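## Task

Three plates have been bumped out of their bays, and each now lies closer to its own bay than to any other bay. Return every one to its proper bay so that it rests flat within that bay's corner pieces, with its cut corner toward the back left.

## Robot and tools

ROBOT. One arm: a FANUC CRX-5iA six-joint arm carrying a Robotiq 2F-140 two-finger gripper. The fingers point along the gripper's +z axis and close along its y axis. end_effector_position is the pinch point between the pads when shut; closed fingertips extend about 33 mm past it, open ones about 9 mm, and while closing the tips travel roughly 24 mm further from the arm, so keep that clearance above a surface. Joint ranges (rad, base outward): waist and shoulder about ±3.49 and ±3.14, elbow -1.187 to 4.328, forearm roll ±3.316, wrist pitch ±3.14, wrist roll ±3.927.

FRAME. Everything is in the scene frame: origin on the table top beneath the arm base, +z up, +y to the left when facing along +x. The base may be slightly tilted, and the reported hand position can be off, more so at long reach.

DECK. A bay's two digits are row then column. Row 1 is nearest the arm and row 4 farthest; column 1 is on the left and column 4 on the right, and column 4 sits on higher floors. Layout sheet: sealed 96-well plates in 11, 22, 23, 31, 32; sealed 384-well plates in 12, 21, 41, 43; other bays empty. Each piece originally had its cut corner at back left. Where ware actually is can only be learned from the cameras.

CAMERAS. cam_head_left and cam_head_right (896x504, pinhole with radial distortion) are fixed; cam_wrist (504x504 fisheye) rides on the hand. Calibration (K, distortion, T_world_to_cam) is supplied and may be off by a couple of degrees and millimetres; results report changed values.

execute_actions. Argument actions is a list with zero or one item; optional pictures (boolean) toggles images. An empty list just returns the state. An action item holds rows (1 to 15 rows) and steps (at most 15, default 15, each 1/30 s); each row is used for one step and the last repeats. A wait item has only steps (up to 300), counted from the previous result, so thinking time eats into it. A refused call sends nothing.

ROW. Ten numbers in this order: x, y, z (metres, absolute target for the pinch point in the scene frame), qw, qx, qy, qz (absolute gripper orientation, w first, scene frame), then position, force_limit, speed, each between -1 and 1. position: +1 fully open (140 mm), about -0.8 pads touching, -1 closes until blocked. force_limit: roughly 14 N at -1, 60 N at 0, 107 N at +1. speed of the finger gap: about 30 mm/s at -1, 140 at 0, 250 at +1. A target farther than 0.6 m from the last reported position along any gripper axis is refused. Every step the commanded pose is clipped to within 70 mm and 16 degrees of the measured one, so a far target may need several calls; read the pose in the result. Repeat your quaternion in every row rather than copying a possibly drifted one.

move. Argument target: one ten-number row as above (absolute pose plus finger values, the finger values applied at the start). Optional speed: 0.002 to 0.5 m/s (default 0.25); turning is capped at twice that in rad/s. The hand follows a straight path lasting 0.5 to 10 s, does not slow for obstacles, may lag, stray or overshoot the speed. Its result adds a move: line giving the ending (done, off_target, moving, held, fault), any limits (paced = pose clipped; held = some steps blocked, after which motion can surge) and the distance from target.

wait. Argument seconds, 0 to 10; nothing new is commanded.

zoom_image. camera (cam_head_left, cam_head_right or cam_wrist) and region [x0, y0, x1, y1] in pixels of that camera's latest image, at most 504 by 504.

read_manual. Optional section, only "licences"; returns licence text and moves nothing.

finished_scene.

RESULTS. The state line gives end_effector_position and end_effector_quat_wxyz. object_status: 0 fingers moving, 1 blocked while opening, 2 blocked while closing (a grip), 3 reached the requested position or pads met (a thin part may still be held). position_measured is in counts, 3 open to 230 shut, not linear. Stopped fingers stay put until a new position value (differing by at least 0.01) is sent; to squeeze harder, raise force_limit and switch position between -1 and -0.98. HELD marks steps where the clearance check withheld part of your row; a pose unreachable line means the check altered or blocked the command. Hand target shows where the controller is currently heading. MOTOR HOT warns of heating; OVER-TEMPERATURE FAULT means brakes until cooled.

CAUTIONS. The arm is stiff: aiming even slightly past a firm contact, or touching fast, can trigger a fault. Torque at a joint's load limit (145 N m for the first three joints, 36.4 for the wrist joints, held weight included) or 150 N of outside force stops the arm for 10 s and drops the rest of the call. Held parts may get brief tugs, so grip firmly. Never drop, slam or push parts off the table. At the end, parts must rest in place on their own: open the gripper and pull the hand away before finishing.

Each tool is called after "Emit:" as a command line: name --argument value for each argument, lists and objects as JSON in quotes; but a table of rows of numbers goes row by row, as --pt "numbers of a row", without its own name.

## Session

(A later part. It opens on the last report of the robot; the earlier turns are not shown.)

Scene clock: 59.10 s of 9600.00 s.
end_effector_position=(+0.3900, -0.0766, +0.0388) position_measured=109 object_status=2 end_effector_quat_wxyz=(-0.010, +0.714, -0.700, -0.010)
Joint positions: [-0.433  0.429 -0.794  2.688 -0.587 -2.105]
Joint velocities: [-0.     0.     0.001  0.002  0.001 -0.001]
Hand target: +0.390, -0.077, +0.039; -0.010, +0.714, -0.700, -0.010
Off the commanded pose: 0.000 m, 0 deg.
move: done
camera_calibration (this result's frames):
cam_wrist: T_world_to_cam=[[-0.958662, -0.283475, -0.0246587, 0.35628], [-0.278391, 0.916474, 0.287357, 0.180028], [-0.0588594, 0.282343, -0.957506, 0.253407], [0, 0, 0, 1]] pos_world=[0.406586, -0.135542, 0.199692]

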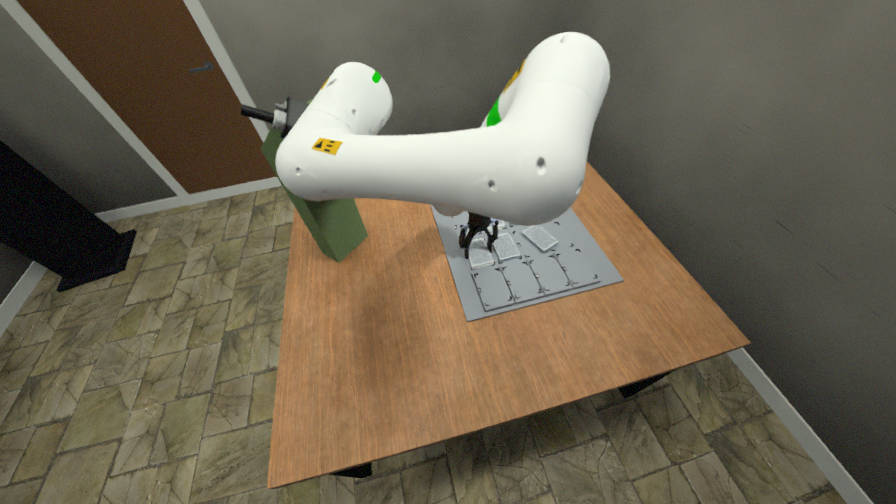

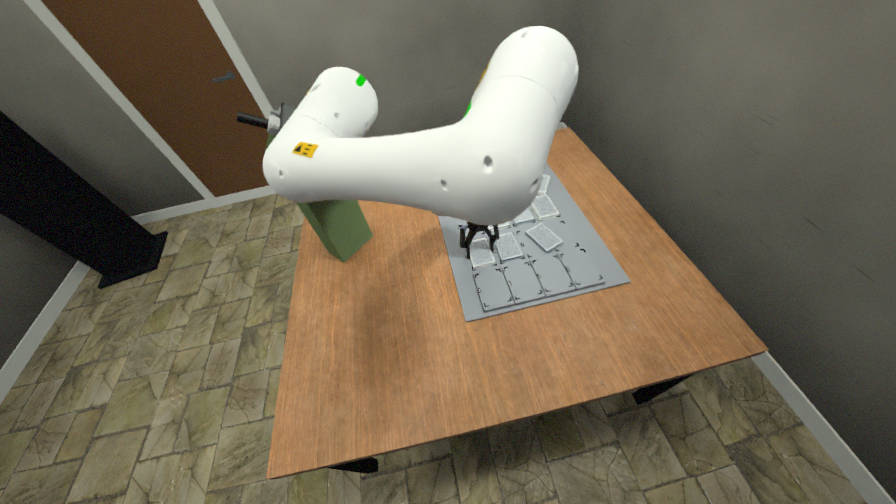

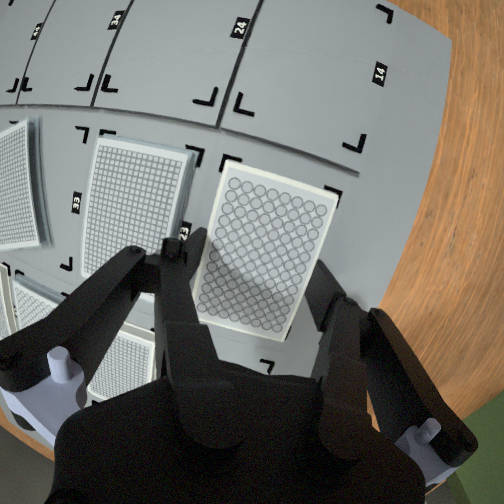

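Emit:
execute_actions --actions '[{"rows": [[0.39,-0.0766,0.0388,-0.01,0.7144,-0.6995,-0.0098,0.42,0.3,-0.3]], "steps": 10}]'

Emit:
zoom_image --camera "cam_wrist" --region '[195, 130, 355, 230]'

Emit:
zoom_image --camera "cam_wrist" --region '[170, 280, 330, 380]'

Scene clock: 62.37 s of 9600.00 s.
end_effector_position=(+0.3901, -0.0766, +0.0387) position_measured=76 object_status=0 end_effector_quat_wxyz=(-0.010, +0.714, -0.700, -0.010)
Joint positions: [-0.433  0.429 -0.793  2.688 -0.587 -2.105]
Joint velocities: [-0.    -0.    -0.004 -0.    -0.    -0.   ]
Hand target: +0.390, -0.077, +0.039; -0.010, +0.714, -0.700, -0.010
Off the commanded pose: 0.000 m, 0 deg.
Steps of this call (steps 1 to 88: nothing new was sent; steps 89 to 98: all 10 steps of this action). Readings (end_effector_position | what the end effector reports):
89: (+0.3900, -0.0766, +0.0388) | position_measured=109 object_status=0
90: (+0.3900, -0.0766, +0.0388) | position_measured=109 object_status=0
92: (+0.3900, -0.0765, +0.0387) | position_measured=96 object_status=0
96: (+0.3901, -0.0767, +0.0387) | position_measured=76 object_status=0
98: the state above
camera_calibration (this result's frames):
cam_wrist: T_world_to_cam=[[-0.958676, -0.283419, -0.0247937, 0.356375], [-0.278381, 0.916504, 0.28727, 0.180185], [-0.0586944, 0.282301, -0.957529, 0.253227], [0, 0, 0, 1]] pos_world=[0.406671, -0.135623, 0.199547]

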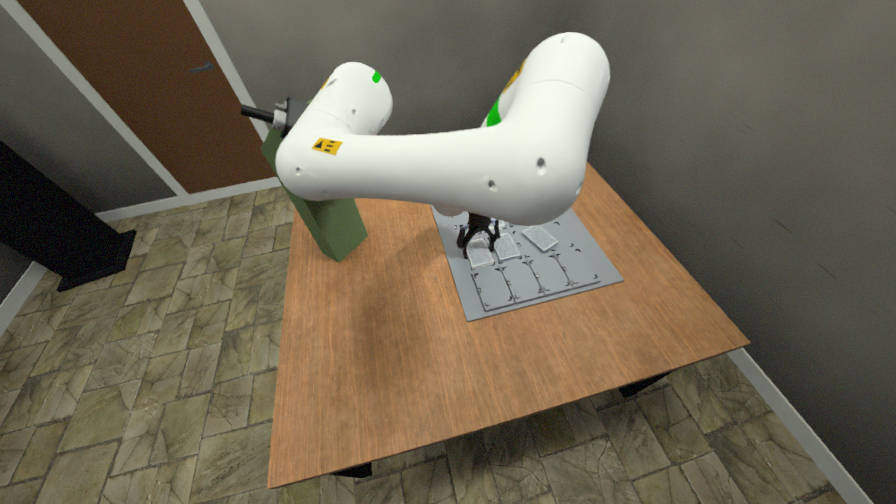

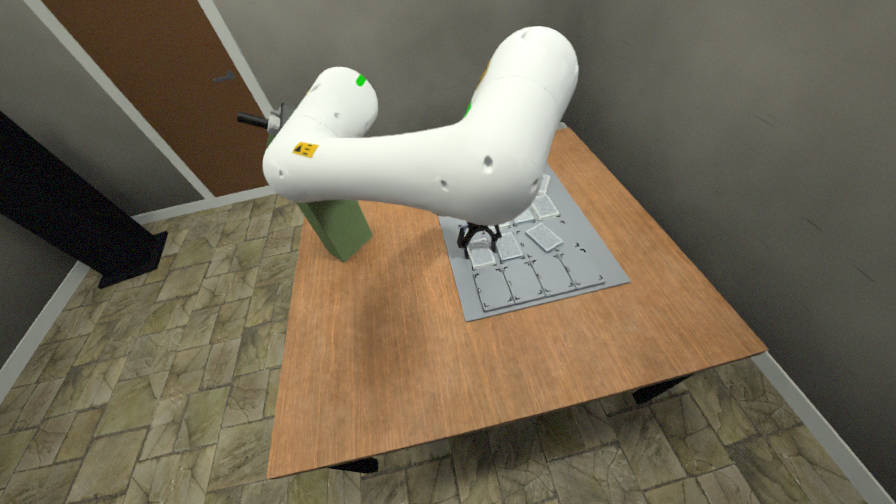

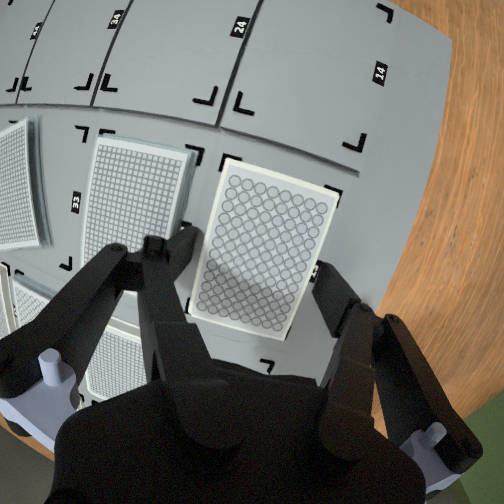

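Region (195, 130, 355, 230) of cam_wrist's 504x504 image, scaled by 3.150, with more detail than that image has; it fills the top 315 rows of this view, and the rest is white.

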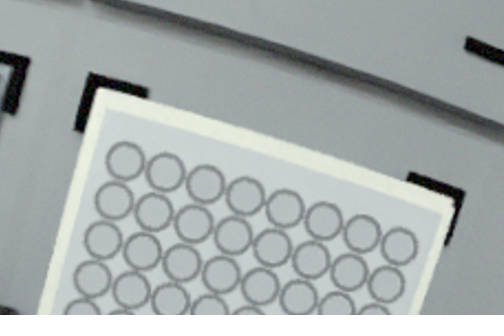

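Region (170, 280, 330, 380) of cam_wrist's 504x504 image, scaled by 3.150, with more detail than that image has; it fills the top 315 rows of this view, and the rest is white.

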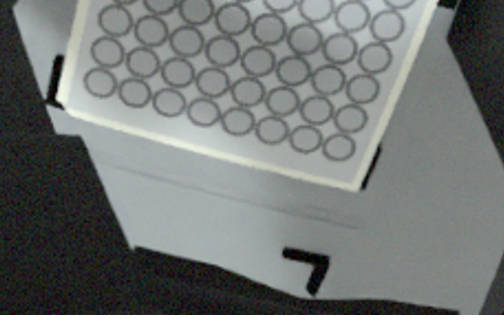

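Emit:
move --target '[0.39, -0.078, 0.04, 0, 0.7145, -0.6996, 0, 0.42, 0.3, -0.3]' --speed 0.03

Emit:
move --target '[0.39, -0.078, 0.04, 0, 0.7145, -0.6996, 0, -1, 0.3, -0.6]' --speed 0.05

Emit:
execute_actions --actions '[{"rows": [[0.39,-0.078,0.0404,0,0.7145,-0.6996,0,-1,0.3,-0.6],[0.39,-0.078,0.0408,0,0.7145,-0.6996,0,-1,0.3,-0.6],[0.39,-0.078,0.0412,0,0.7145,-0.6996,0,-1,0.3,-0.6],[0.39,-0.078,0.0416,0,0.7145,-0.6996,0,-1,0.3,-0.6],[0.39,-0.078,0.042,0,0.7145,-0.6996,0,-1,0.3,-0.6],[0.39,-0.078,0.0424,0,0.7145,-0.6996,0,-1,0.3,-0.6],[0.39,-0.078,0.0428,0,0.7145,-0.6996,0,-1,0.3,-0.6],[0.3899,-0.0777,0.043,0,0.7142,-0.6999,0,-1,0.3,-0.6],[0.3898,-0.0774,0.043,0,0.714,-0.7001,0,-1,0.3,-0.6],[0.3897,-0.0771,0.043,0,0.7137,-0.7004,0,-1,0.3,-0.6],[0.3896,-0.0768,0.043,0,0.7135,-0.7006,0,-1,0.3,-0.6],[0.3895,-0.0766,0.043,0,0.7133,-0.7009,0,-1,0.3,-0.6]], "steps": 15}]' --pictures false

Emit:
wait --seconds 0.2

Emit:
zoom_image --camera "cam_wrist" --region '[195, 130, 355, 230]'

Emit:
zoom_image --camera "cam_wrist" --region '[170, 280, 330, 380]'

Scene clock: 72.03 s of 9600.00 s.
end_effector_position=(+0.3900, -0.0780, +0.0400) position_measured=76 object_status=3 end_effector_quat_wxyz=(-0.000, +0.715, -0.700, +0.000)
Joint positions: [-0.407  0.439 -0.805  2.641 -0.634 -2.088]
Joint velocities: [ 0.001 -0.     0.001 -0.004 -0.004  0.001]
Hand target: +0.390, -0.078, +0.040; -0.000, +0.715, -0.700, +0.000
Off the commanded pose: 0.000 m, 0 deg.
After step 90, 5.97 s passed at rest.
move: done
camera_calibration (this result's frames):
cam_wrist: T_world_to_cam=[[-0.958685, -0.28397, -0.0168716, 0.355582], [-0.278349, 0.924167, 0.261605, 0.182657], [-0.0586956, 0.255492, -0.965028, 0.253061], [0, 0, 0, 1]] pos_world=[0.406587, -0.132486, 0.202426]

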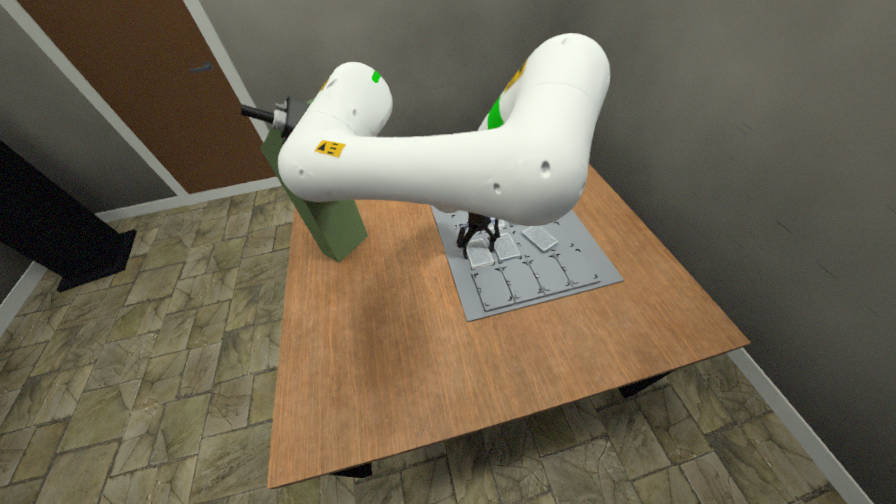

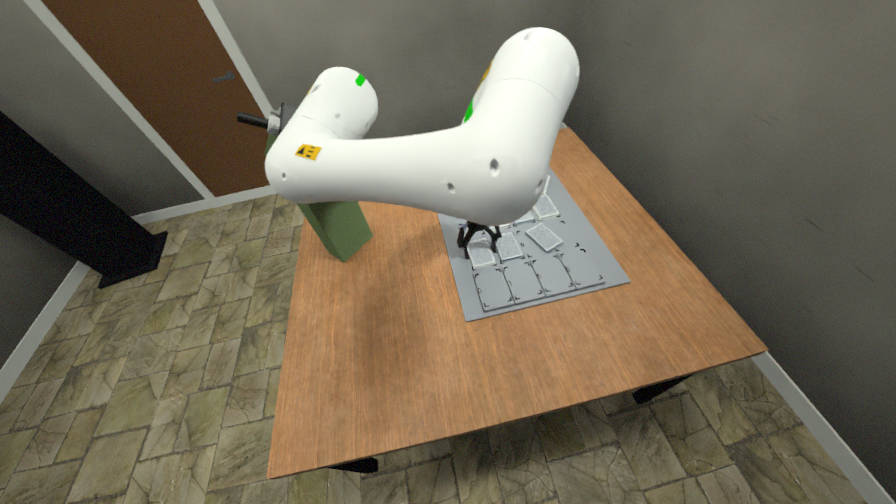

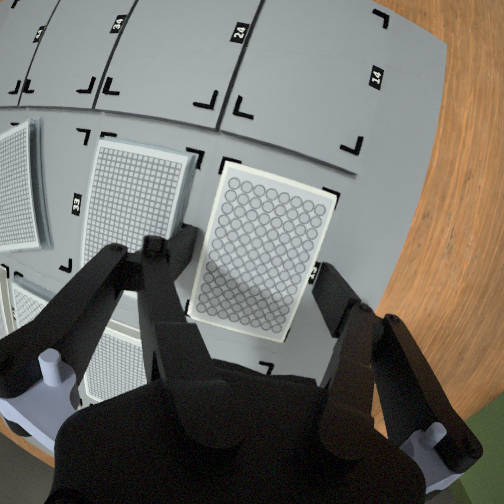

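Scene clock: 72.73 s of 9600.00 s.
end_effector_position=(+0.3899, -0.0780, +0.0400) position_measured=108 object_status=2 end_effector_quat_wxyz=(+0.000, +0.715, -0.700, -0.000)
Joint positions: [-0.407  0.439 -0.806  2.641 -0.634 -2.088]
Joint velocities: [ 0.001 -0.001  0.     0.    -0.002 -0.   ]
Hand target: +0.390, -0.078, +0.040; +0.000, +0.715, -0.700, +0.000
Off the commanded pose: 0.000 m, 0 deg.
move: done
camera_calibration (this result's frames):
cam_wrist: T_world_to_cam=[[-0.958662, -0.284055, -0.0167165, 0.35548], [-0.278391, 0.924149, 0.261623, 0.182569], [-0.0588669, 0.255462, -0.965025, 0.25315], [0, 0, 0, 1]] pos_world=[0.406513, -0.132416, 0.202474]

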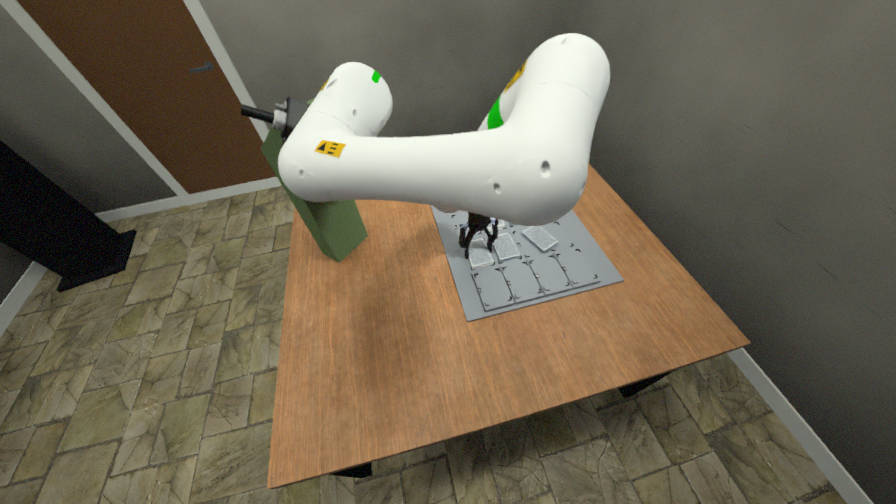

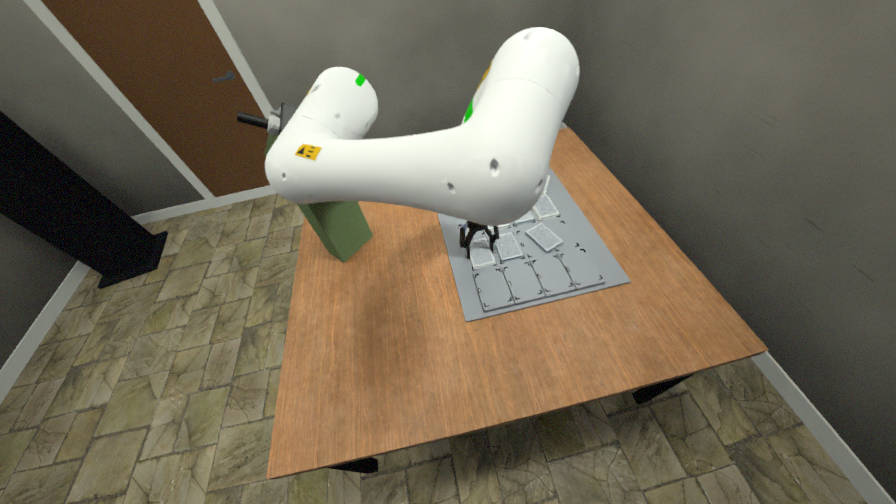

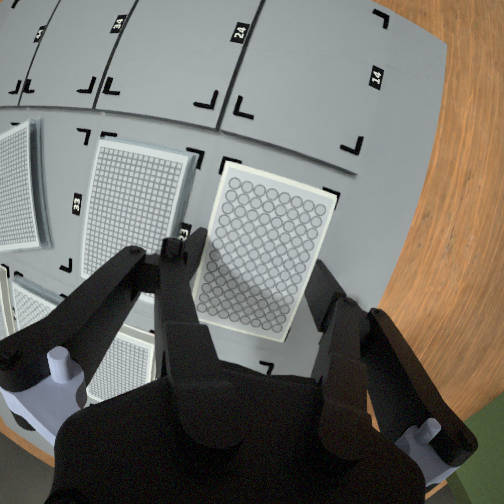

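Scene clock: 73.23 s of 9600.00 s.
end_effector_position=(+0.3897, -0.0768, +0.0431) position_measured=109 object_status=2 end_effector_quat_wxyz=(-0.000, +0.713, -0.701, +0.000)
Joint positions: [-0.401  0.433 -0.813  2.635 -0.637 -2.09 ]
Joint velocities: [ 0.003  0.007 -0.001 -0.    -0.005 -0.009]
Hand target: +0.389, -0.077, +0.043; -0.000, +0.713, -0.701, -0.000
Off the commanded pose: 0.000 m, 0 deg.
Steps of this call (steps 1 to 15: all 15 steps of this action). Readings (end_effector_position | what the end effector reports):
1: (+0.3899, -0.0780, +0.0400) | position_measured=108 object_status=2
2: (+0.3900, -0.0780, +0.0401) | position_measured=108 object_status=2
4: (+0.3900, -0.0780, +0.0406) | position_measured=108 object_status=2
8: (+0.3900, -0.0780, +0.0422) | position_measured=109 object_status=2
15: the state above

Scene clock: 73.43 s of 9600.00 s.
end_effector_position=(+0.3895, -0.0766, +0.0430) position_measured=109 object_status=2 end_effector_quat_wxyz=(-0.000, +0.713, -0.701, +0.000)
Joint positions: [-0.401  0.434 -0.813  2.635 -0.637 -2.091]
Joint velocities: [-0.002  0.001 -0.    -0.001  0.001  0.   ]
Hand target: +0.389, -0.077, +0.043; -0.000, +0.713, -0.701, -0.000
Off the commanded pose: 0.000 m, 0 deg.
Steps of this call (steps 1 to 6: nothing new was sent). Readings (end_effector_position | what the end effector reports):
1: (+0.3896, -0.0767, +0.0430) | position_measured=109 object_status=2
2: (+0.3896, -0.0767, +0.0430) | position_measured=109 object_status=2
4: (+0.3895, -0.0767, +0.0430) | position_measured=109 object_status=2
6: the state above
camera_calibration (this result's frames):
cam_wrist: T_world_to_cam=[[-0.959677, -0.280602, -0.0168267, 0.356198], [-0.275097, 0.925164, 0.261521, 0.179262], [-0.0578161, 0.255605, -0.965051, 0.255266], [0, 0, 0, 1]] pos_world=[0.405907, -0.131144, 0.205458]

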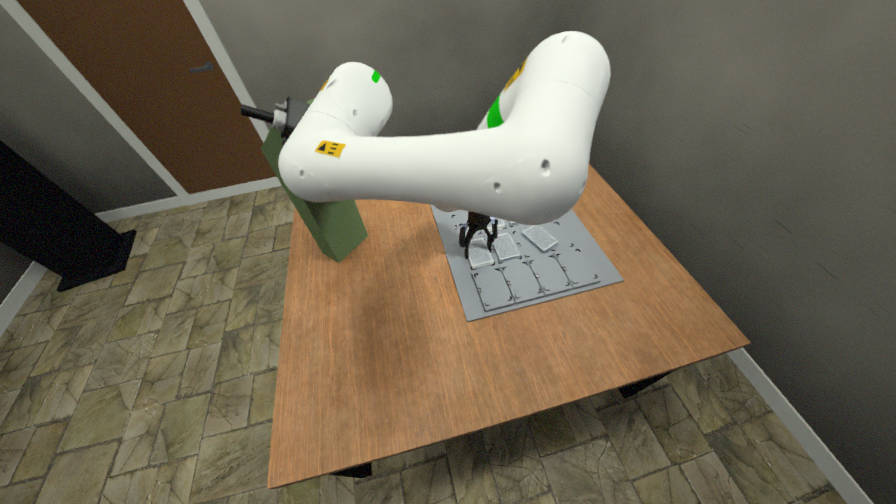

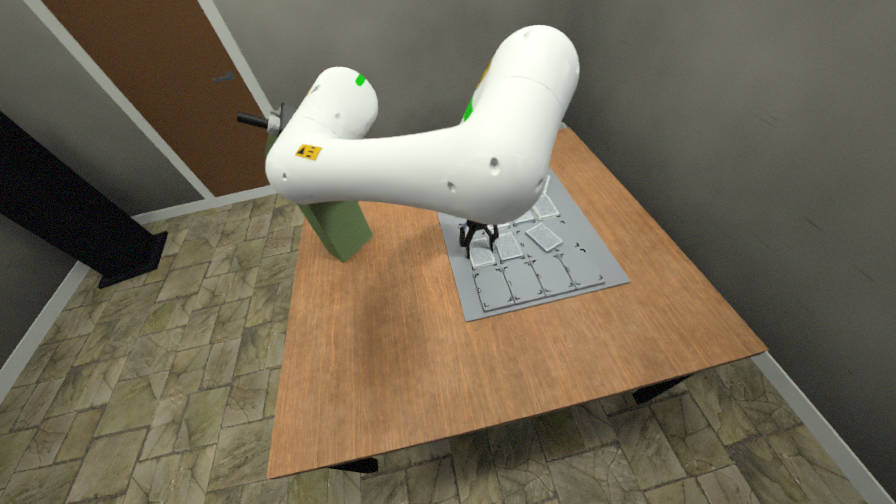

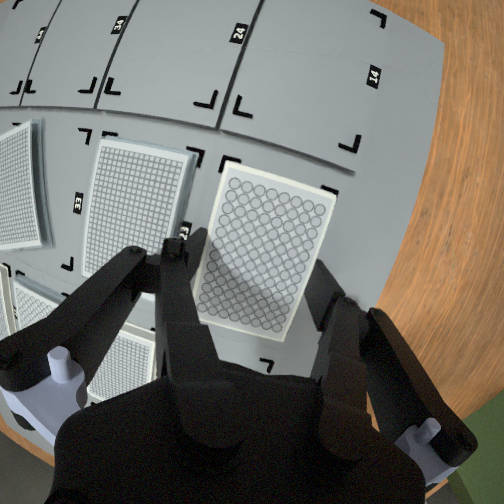

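Region (195, 130, 355, 230) of cam_wrist's 504x504 image, scaled by 3.150, with more detail than that image has; it fills the top 315 rows of this view, and the rest is white.

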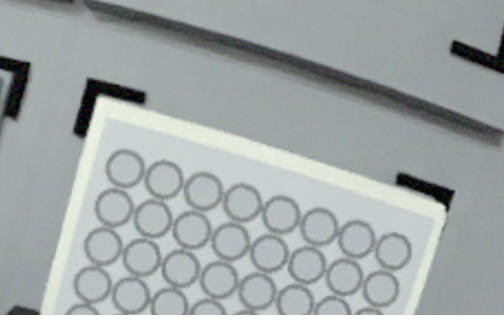

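Region (170, 280, 330, 380) of cam_wrist's 504x504 image, scaled by 3.150, with more detail than that image has; it fills the top 315 rows of this view, and the rest is white.

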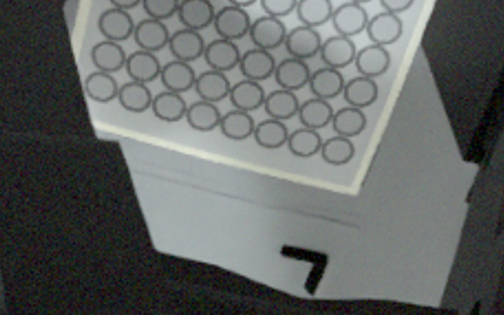

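Emit:
execute_actions --actions '[]'

Scene clock: 75.97 s of 9600.00 s.
end_effector_position=(+0.3895, -0.0766, +0.0430) position_measured=109 object_status=2 end_effector_quat_wxyz=(+0.000, +0.713, -0.701, +0.000)
Joint positions: [-0.401  0.434 -0.813  2.635 -0.637 -2.091]
Joint velocities: [ 0.001  0.    -0.002 -0.    -0.002  0.   ]
Hand target: +0.389, -0.077, +0.043; -0.000, +0.713, -0.701, -0.000
Off the commanded pose: 0.000 m, 0 deg.
Steps of this call (steps 1 to 76: nothing new was sent). Readings (end_effector_position | what the end effector reports):
1: (+0.3895, -0.0766, +0.0430) | position_measured=109 object_status=2
2: (+0.3895, -0.0766, +0.0430) | position_measured=109 object_status=2
4: (+0.3895, -0.0766, +0.0430) | position_measured=109 object_status=2
8: (+0.3895, -0.0766, +0.0430) | position_measured=109 object_status=2
76: the state above
camera_calibration (this result's frames):
cam_wrist: T_world_to_cam=[[-0.959675, -0.28061, -0.016794, 0.356173], [-0.275093, 0.925153, 0.261564, 0.179228], [-0.0578606, 0.255637, -0.96504, 0.255273], [0, 0, 0, 1]] pos_world=[0.405885, -0.131124, 0.20545]

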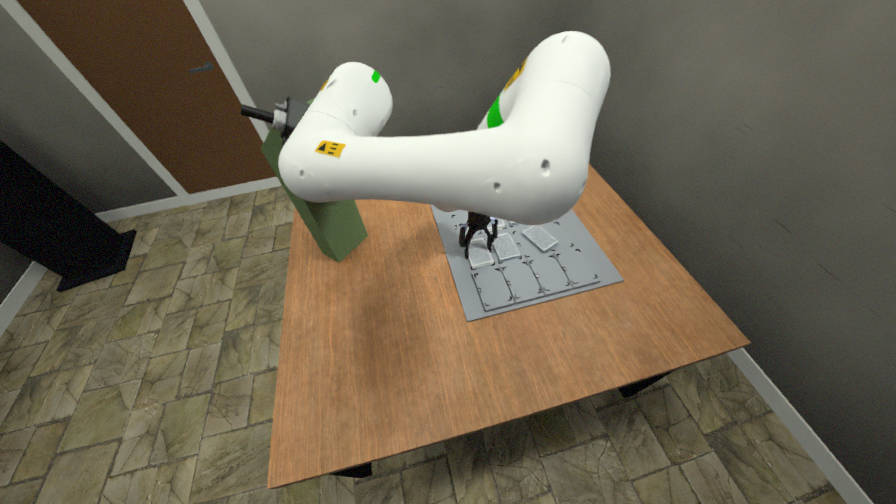

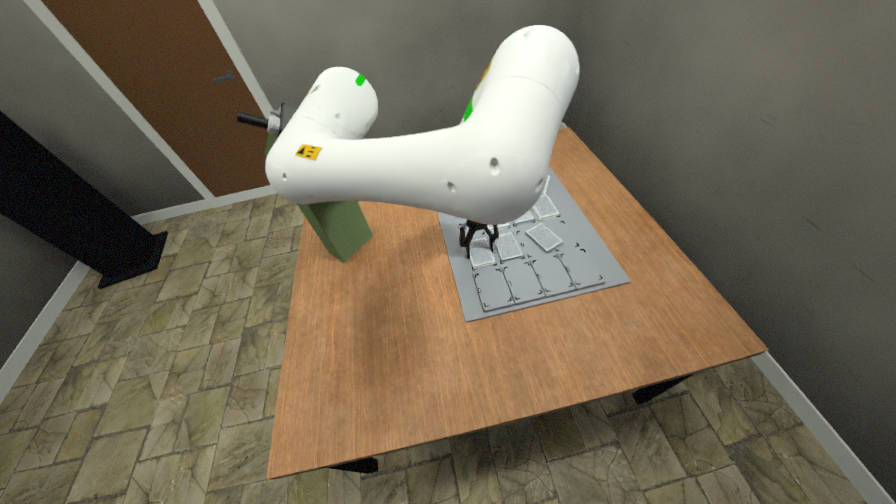

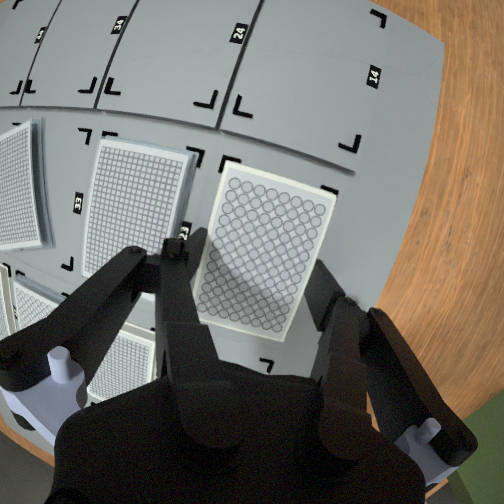

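Emit:
move --target '[0.3895, -0.0763, 0.0400, 0, 0.7133, -0.7009, 0, -1, 0.3, -0.6]' --speed 0.006

Emit:
zoom_image --camera "cam_wrist" --region '[195, 130, 355, 230]'

Emit:
zoom_image --camera "cam_wrist" --region '[170, 280, 330, 380]'

Scene clock: 77.57 s of 9600.00 s.
end_effector_position=(+0.3895, -0.0763, +0.0400) position_measured=109 object_status=2 end_effector_quat_wxyz=(-0.000, +0.713, -0.701, +0.000)
Joint positions: [-0.404  0.442 -0.806  2.639 -0.638 -2.093]
Joint velocities: [ 0.    -0.     0.002 -0.001  0.001 -0.001]
Hand target: +0.390, -0.076, +0.040; +0.000, +0.713, -0.701, -0.000
Off the commanded pose: 0.000 m, 0 deg.
move: done
camera_calibration (this result's frames):
cam_wrist: T_world_to_cam=[[-0.959671, -0.280619, -0.0168475, 0.356247], [-0.27512, 0.925167, 0.261488, 0.179767], [-0.0577918, 0.255578, -0.96506, 0.252321], [0, 0, 0, 1]] pos_world=[0.405919, -0.130832, 0.202499]

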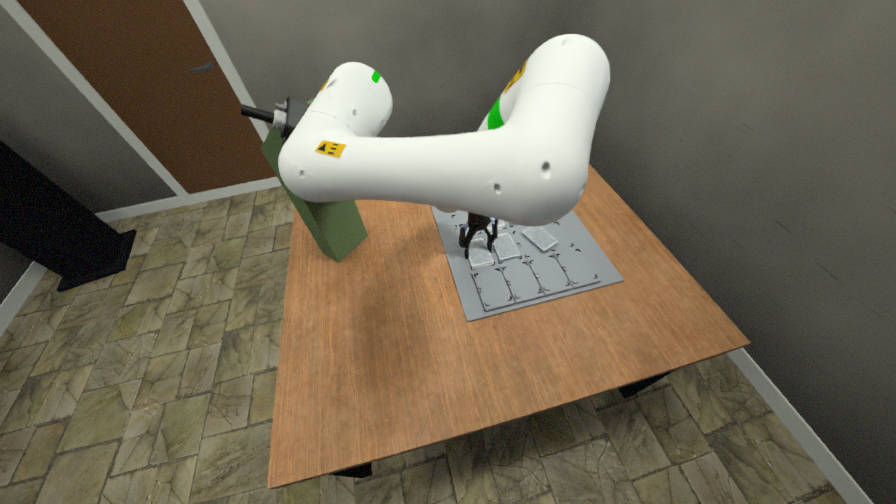

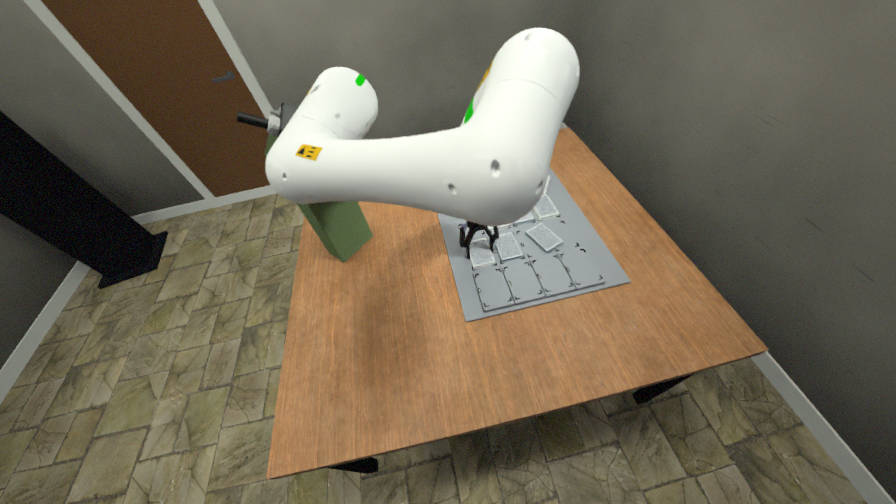

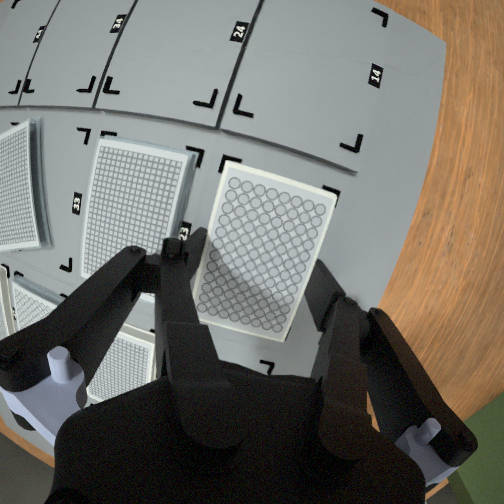

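Region (195, 130, 355, 230) of cam_wrist's 504x504 image, scaled by 3.150, with more detail than that image has; it fills the top 315 rows of this view, and the rest is white.

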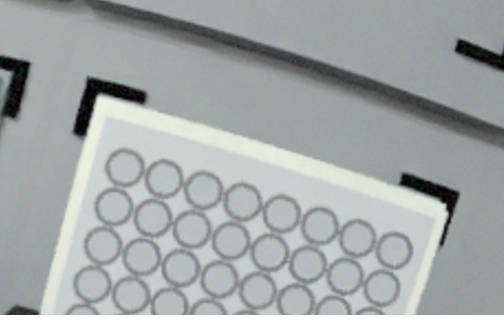

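Region (170, 280, 330, 380) of cam_wrist's 504x504 image, scaled by 3.150, with more detail than that image has; it fills the top 315 rows of this view, and the rest is white.

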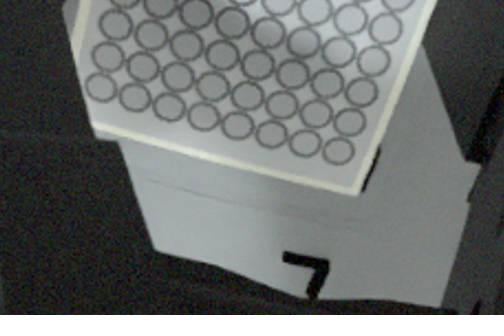

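Emit:
move --target '[0.3895, -0.0763, 0.0380, 0, 0.7133, -0.7009, 0, -1, 0.3, -0.6]' --speed 0.004

Emit:
zoom_image --camera "cam_wrist" --region '[195, 130, 355, 230]'

Emit:
zoom_image --camera "cam_wrist" --region '[170, 280, 330, 380]'

Scene clock: 78.83 s of 9600.00 s.
end_effector_position=(+0.3895, -0.0763, +0.0380) position_measured=109 object_status=2 end_effector_quat_wxyz=(-0.000, +0.713, -0.701, -0.000)
Joint positions: [-0.406  0.447 -0.802  2.643 -0.639 -2.095]
Joint velocities: [-0.     0.001 -0.001  0.001  0.001 -0.001]
Hand target: +0.390, -0.076, +0.038; +0.000, +0.713, -0.701, -0.000
Off the commanded pose: 0.000 m, 0 deg.
move: done
camera_calibration (this result's frames):
cam_wrist: T_world_to_cam=[[-0.959668, -0.280632, -0.0167944, 0.356182], [-0.275113, 0.925138, 0.261595, 0.180233], [-0.0578748, 0.255665, -0.965032, 0.250392], [0, 0, 0, 1]] pos_world=[0.405892, -0.130801, 0.20047]

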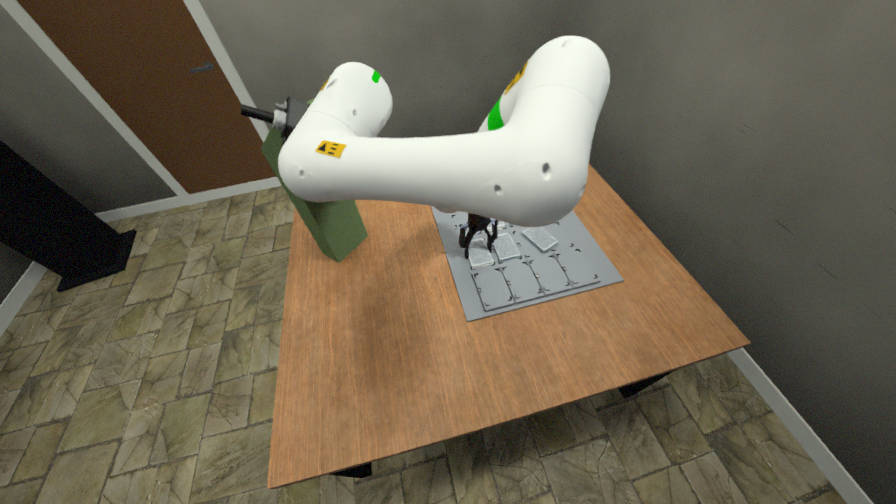

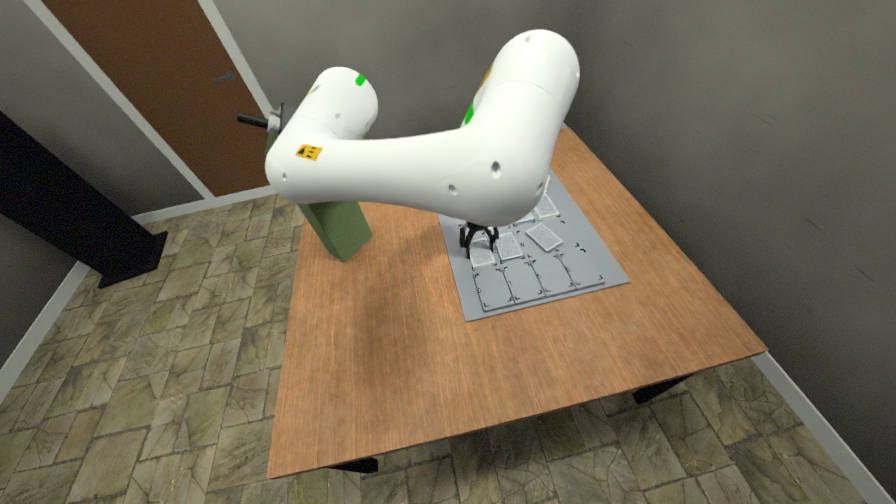

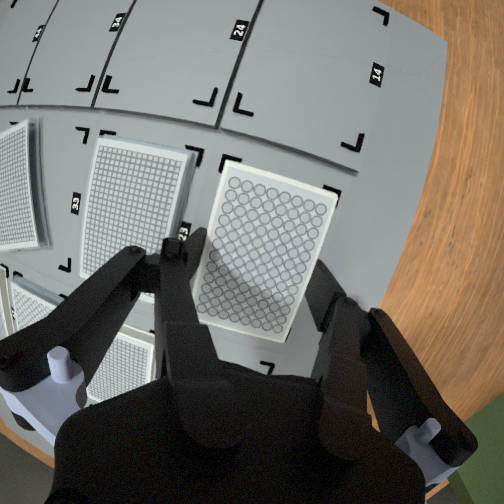

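Region (195, 130, 355, 230) of cam_wrist's 504x504 image, scaled by 3.150, with more detail than that image has; it fills the top 315 rows of this view, and the rest is white.

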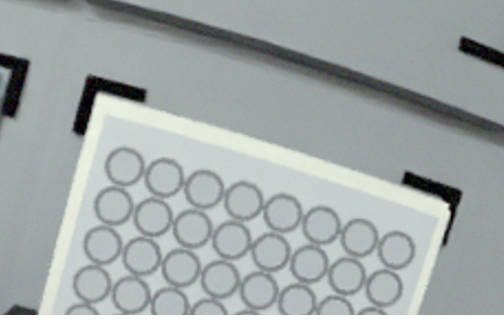

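Region (170, 280, 330, 380) of cam_wrist's 504x504 image, scaled by 3.150, with more detail than that image has; it fills the top 315 rows of this view, and the rest is white.

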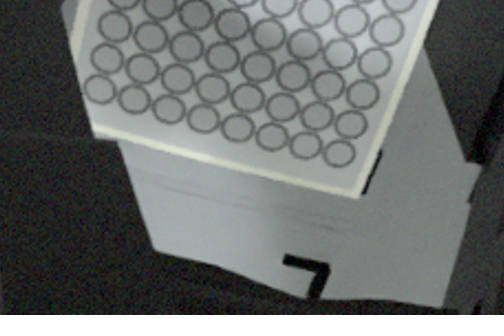

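Emit:
execute_actions --actions '[{"rows": [[0.3895, -0.0763, 0.0384, 0, 0.7133, -0.7009, 0, 0.42, 0.3, -0.3]], "steps": 10}]'

Emit:
zoom_image --camera "cam_wrist" --region '[195, 130, 355, 230]'

Scene clock: 80.17 s of 9600.00 s.
end_effector_position=(+0.3894, -0.0763, +0.0383) position_measured=76 object_status=0 end_effector_quat_wxyz=(+0.000, +0.713, -0.701, -0.000)
Joint positions: [-0.405  0.446 -0.803  2.642 -0.638 -2.095]
Joint velocities: [ 0.002 -0.003 -0.001  0.    -0.     0.001]
Hand target: +0.389, -0.076, +0.038; -0.000, +0.713, -0.701, +0.000
Off the commanded pose: 0.000 m, 0 deg.
Steps of this call (steps 1 to 30: nothing new was sent; steps 31 to 40: all 10 steps of this action). Readings (end_effector_position | what the end effector reports):
31: (+0.3895, -0.0763, +0.0380) | position_measured=109 object_status=0
32: (+0.3895, -0.0763, +0.0380) | position_measured=109 object_status=0
34: (+0.3895, -0.0763, +0.0380) | position_measured=97 object_status=0
38: (+0.3894, -0.0762, +0.0382) | position_measured=76 object_status=0
40: the state above
camera_calibration (this result's frames):
cam_wrist: T_world_to_cam=[[-0.95976, -0.280325, -0.0166839, 0.356203], [-0.274781, 0.925204, 0.261713, 0.179991], [-0.0579286, 0.255766, -0.965001, 0.250676], [0, 0, 0, 1]] pos_world=[0.405849, -0.13079, 0.200739]

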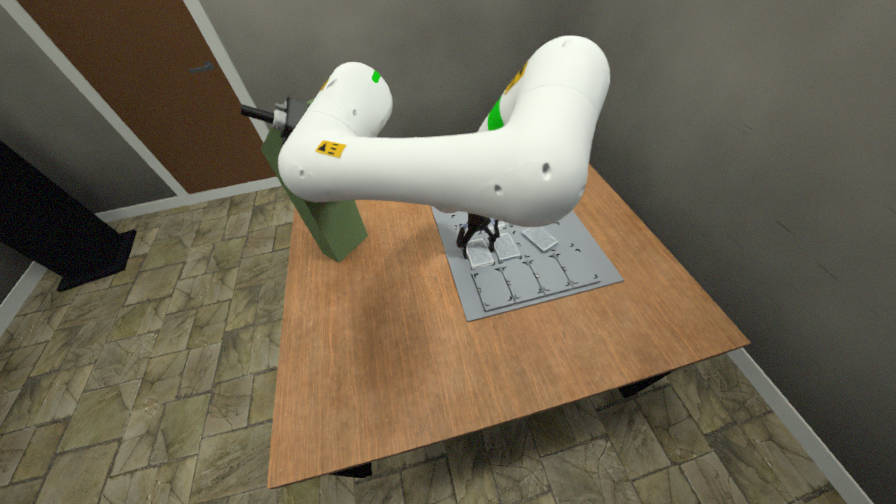

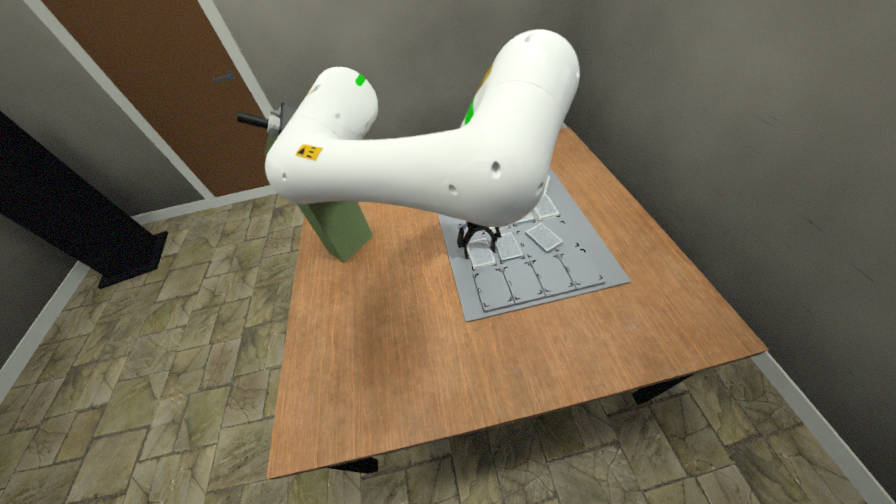

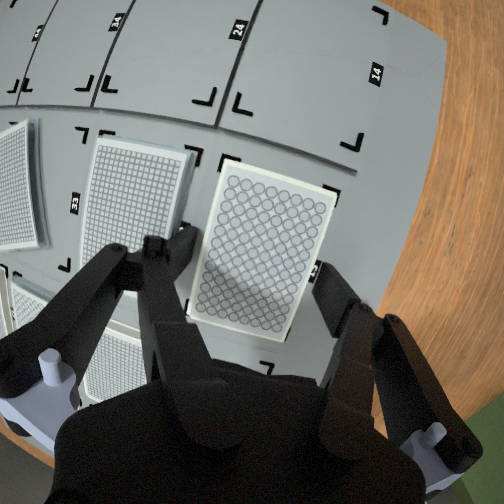

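Region (195, 130, 355, 230) of cam_wrist's 504x504 image, scaled by 3.150, with more detail than that image has; it fills the top 315 rows of this view, and the rest is white.

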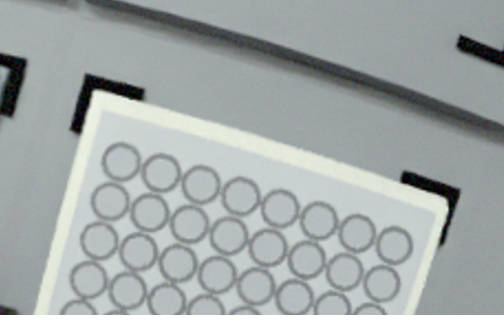

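Emit:
move --target '[0.40, -0.125, 0.08, 0, 0.7071, -0.7071, 0, 0.42, 0.3, -0.3]' --speed 0.1

Emit:
zoom_image --camera "cam_wrist" --region '[100, 160, 350, 320]'

Scene clock: 81.97 s of 9600.00 s.
end_effector_position=(+0.3999, -0.1249, +0.0799) position_measured=76 object_status=3 end_effector_quat_wxyz=(-0.000, +0.707, -0.707, -0.000)
Joint positions: [-0.458  0.249 -0.862  2.613 -0.509 -2.02 ]
Joint velocities: [ 0.001 -0.003 -0.001 -0.001  0.003  0.001]
Hand target: +0.400, -0.125, +0.080; -0.000, +0.707, -0.707, +0.000
Off the commanded pose: 0.000 m, 0 deg.
move: done
camera_calibration (this result's frames):
cam_wrist: T_world_to_cam=[[-0.964443, -0.263753, -0.0168741, 0.357296], [-0.258859, 0.929811, 0.261618, 0.211223], [-0.0533129, 0.256684, -0.965024, 0.302119], [0, 0, 0, 1]] pos_world=[0.415376, -0.179708, 0.242321]

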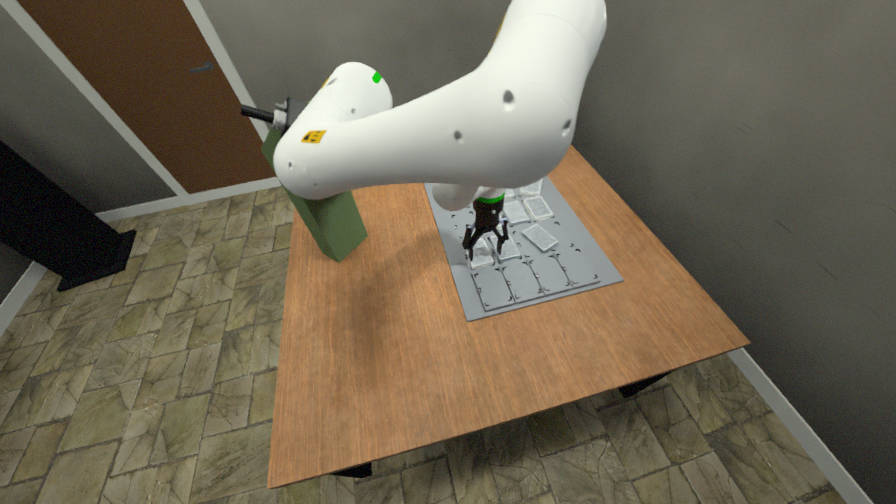

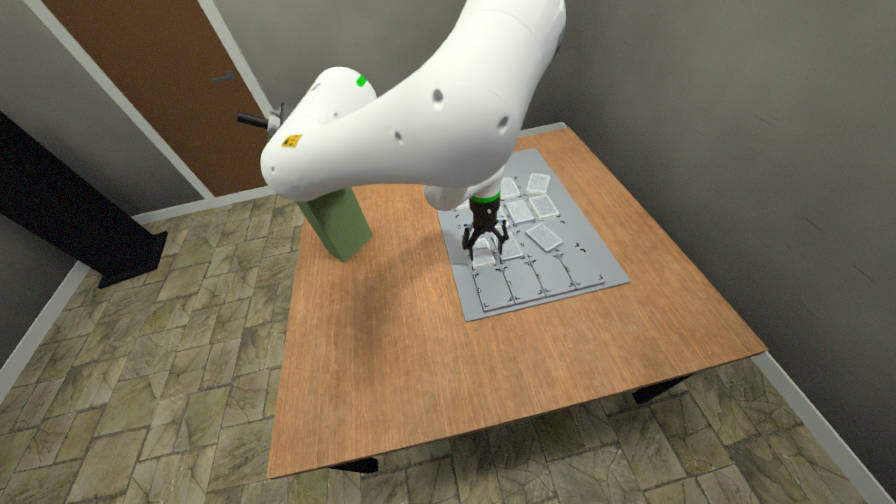

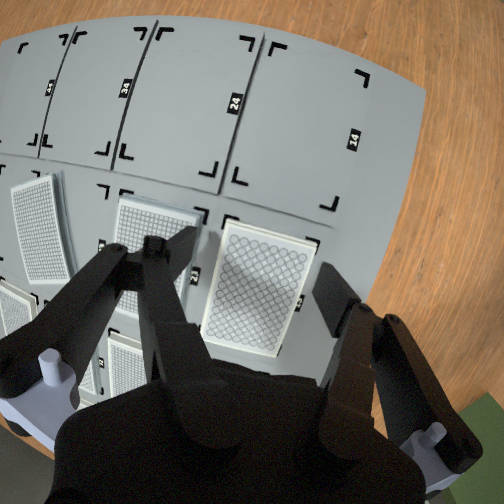

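Region (100, 160, 350, 320) of cam_wrist's 504x504 image, scaled by 2.016, with more detail than that image has; it fills the top 323 rows of this view, and the rest is white.

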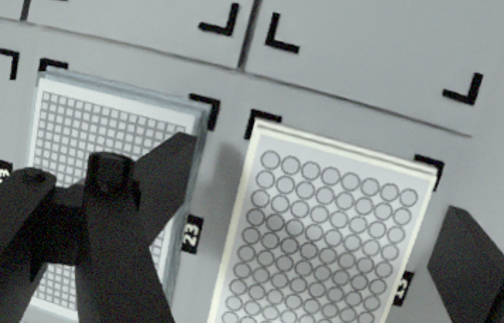

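Emit:
zoom_image --camera "cam_wrist" --region '[190, 190, 330, 270]'

Emit:
zoom_image --camera "cam_wrist" --region '[100, 170, 240, 250]'

Region (190, 190, 330, 270) of cam_wrist's 504x504 image, scaled by 3.600, with more detail than that image has; it fills the top 288 rows of this view, and the rest is white.

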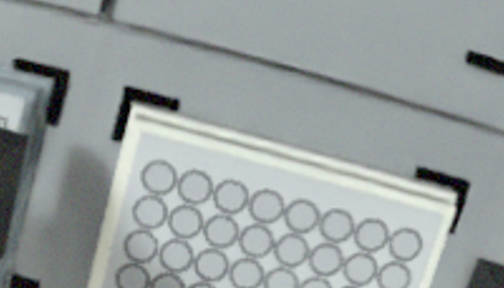

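Region (100, 170, 240, 250) of cam_wrist's 504x504 image, scaled by 3.600, with more detail than that image has; it fills the top 288 rows of this view, and the rest is white.

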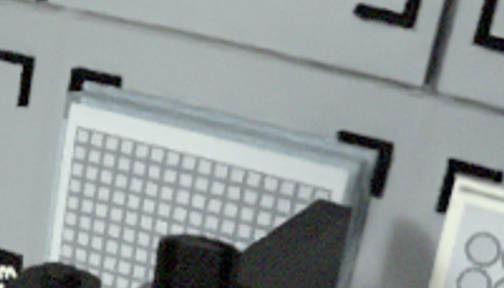

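Emit:
zoom_image --camera "cam_head_right" --region '[450, 220, 550, 280]'

Emit:
zoom_image --camera "cam_wrist" --region '[185, 290, 325, 370]'

Region (450, 220, 550, 280) of cam_head_right's 896x504 image, scaled by 5.040, with more detail than that image has; it fills the top 302 rows of this view, and the rest is white.

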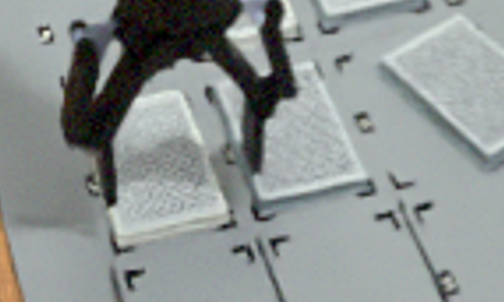

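Region (185, 290, 325, 370) of cam_wrist's 504x504 image, scaled by 3.600, with more detail than that image has; it fills the top 288 rows of this view, and the rest is white.

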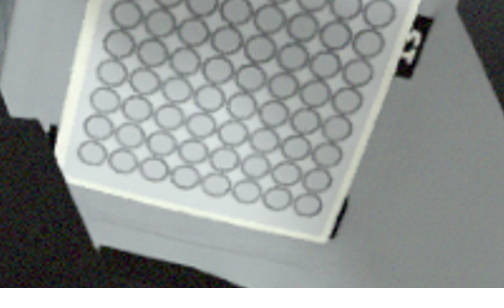

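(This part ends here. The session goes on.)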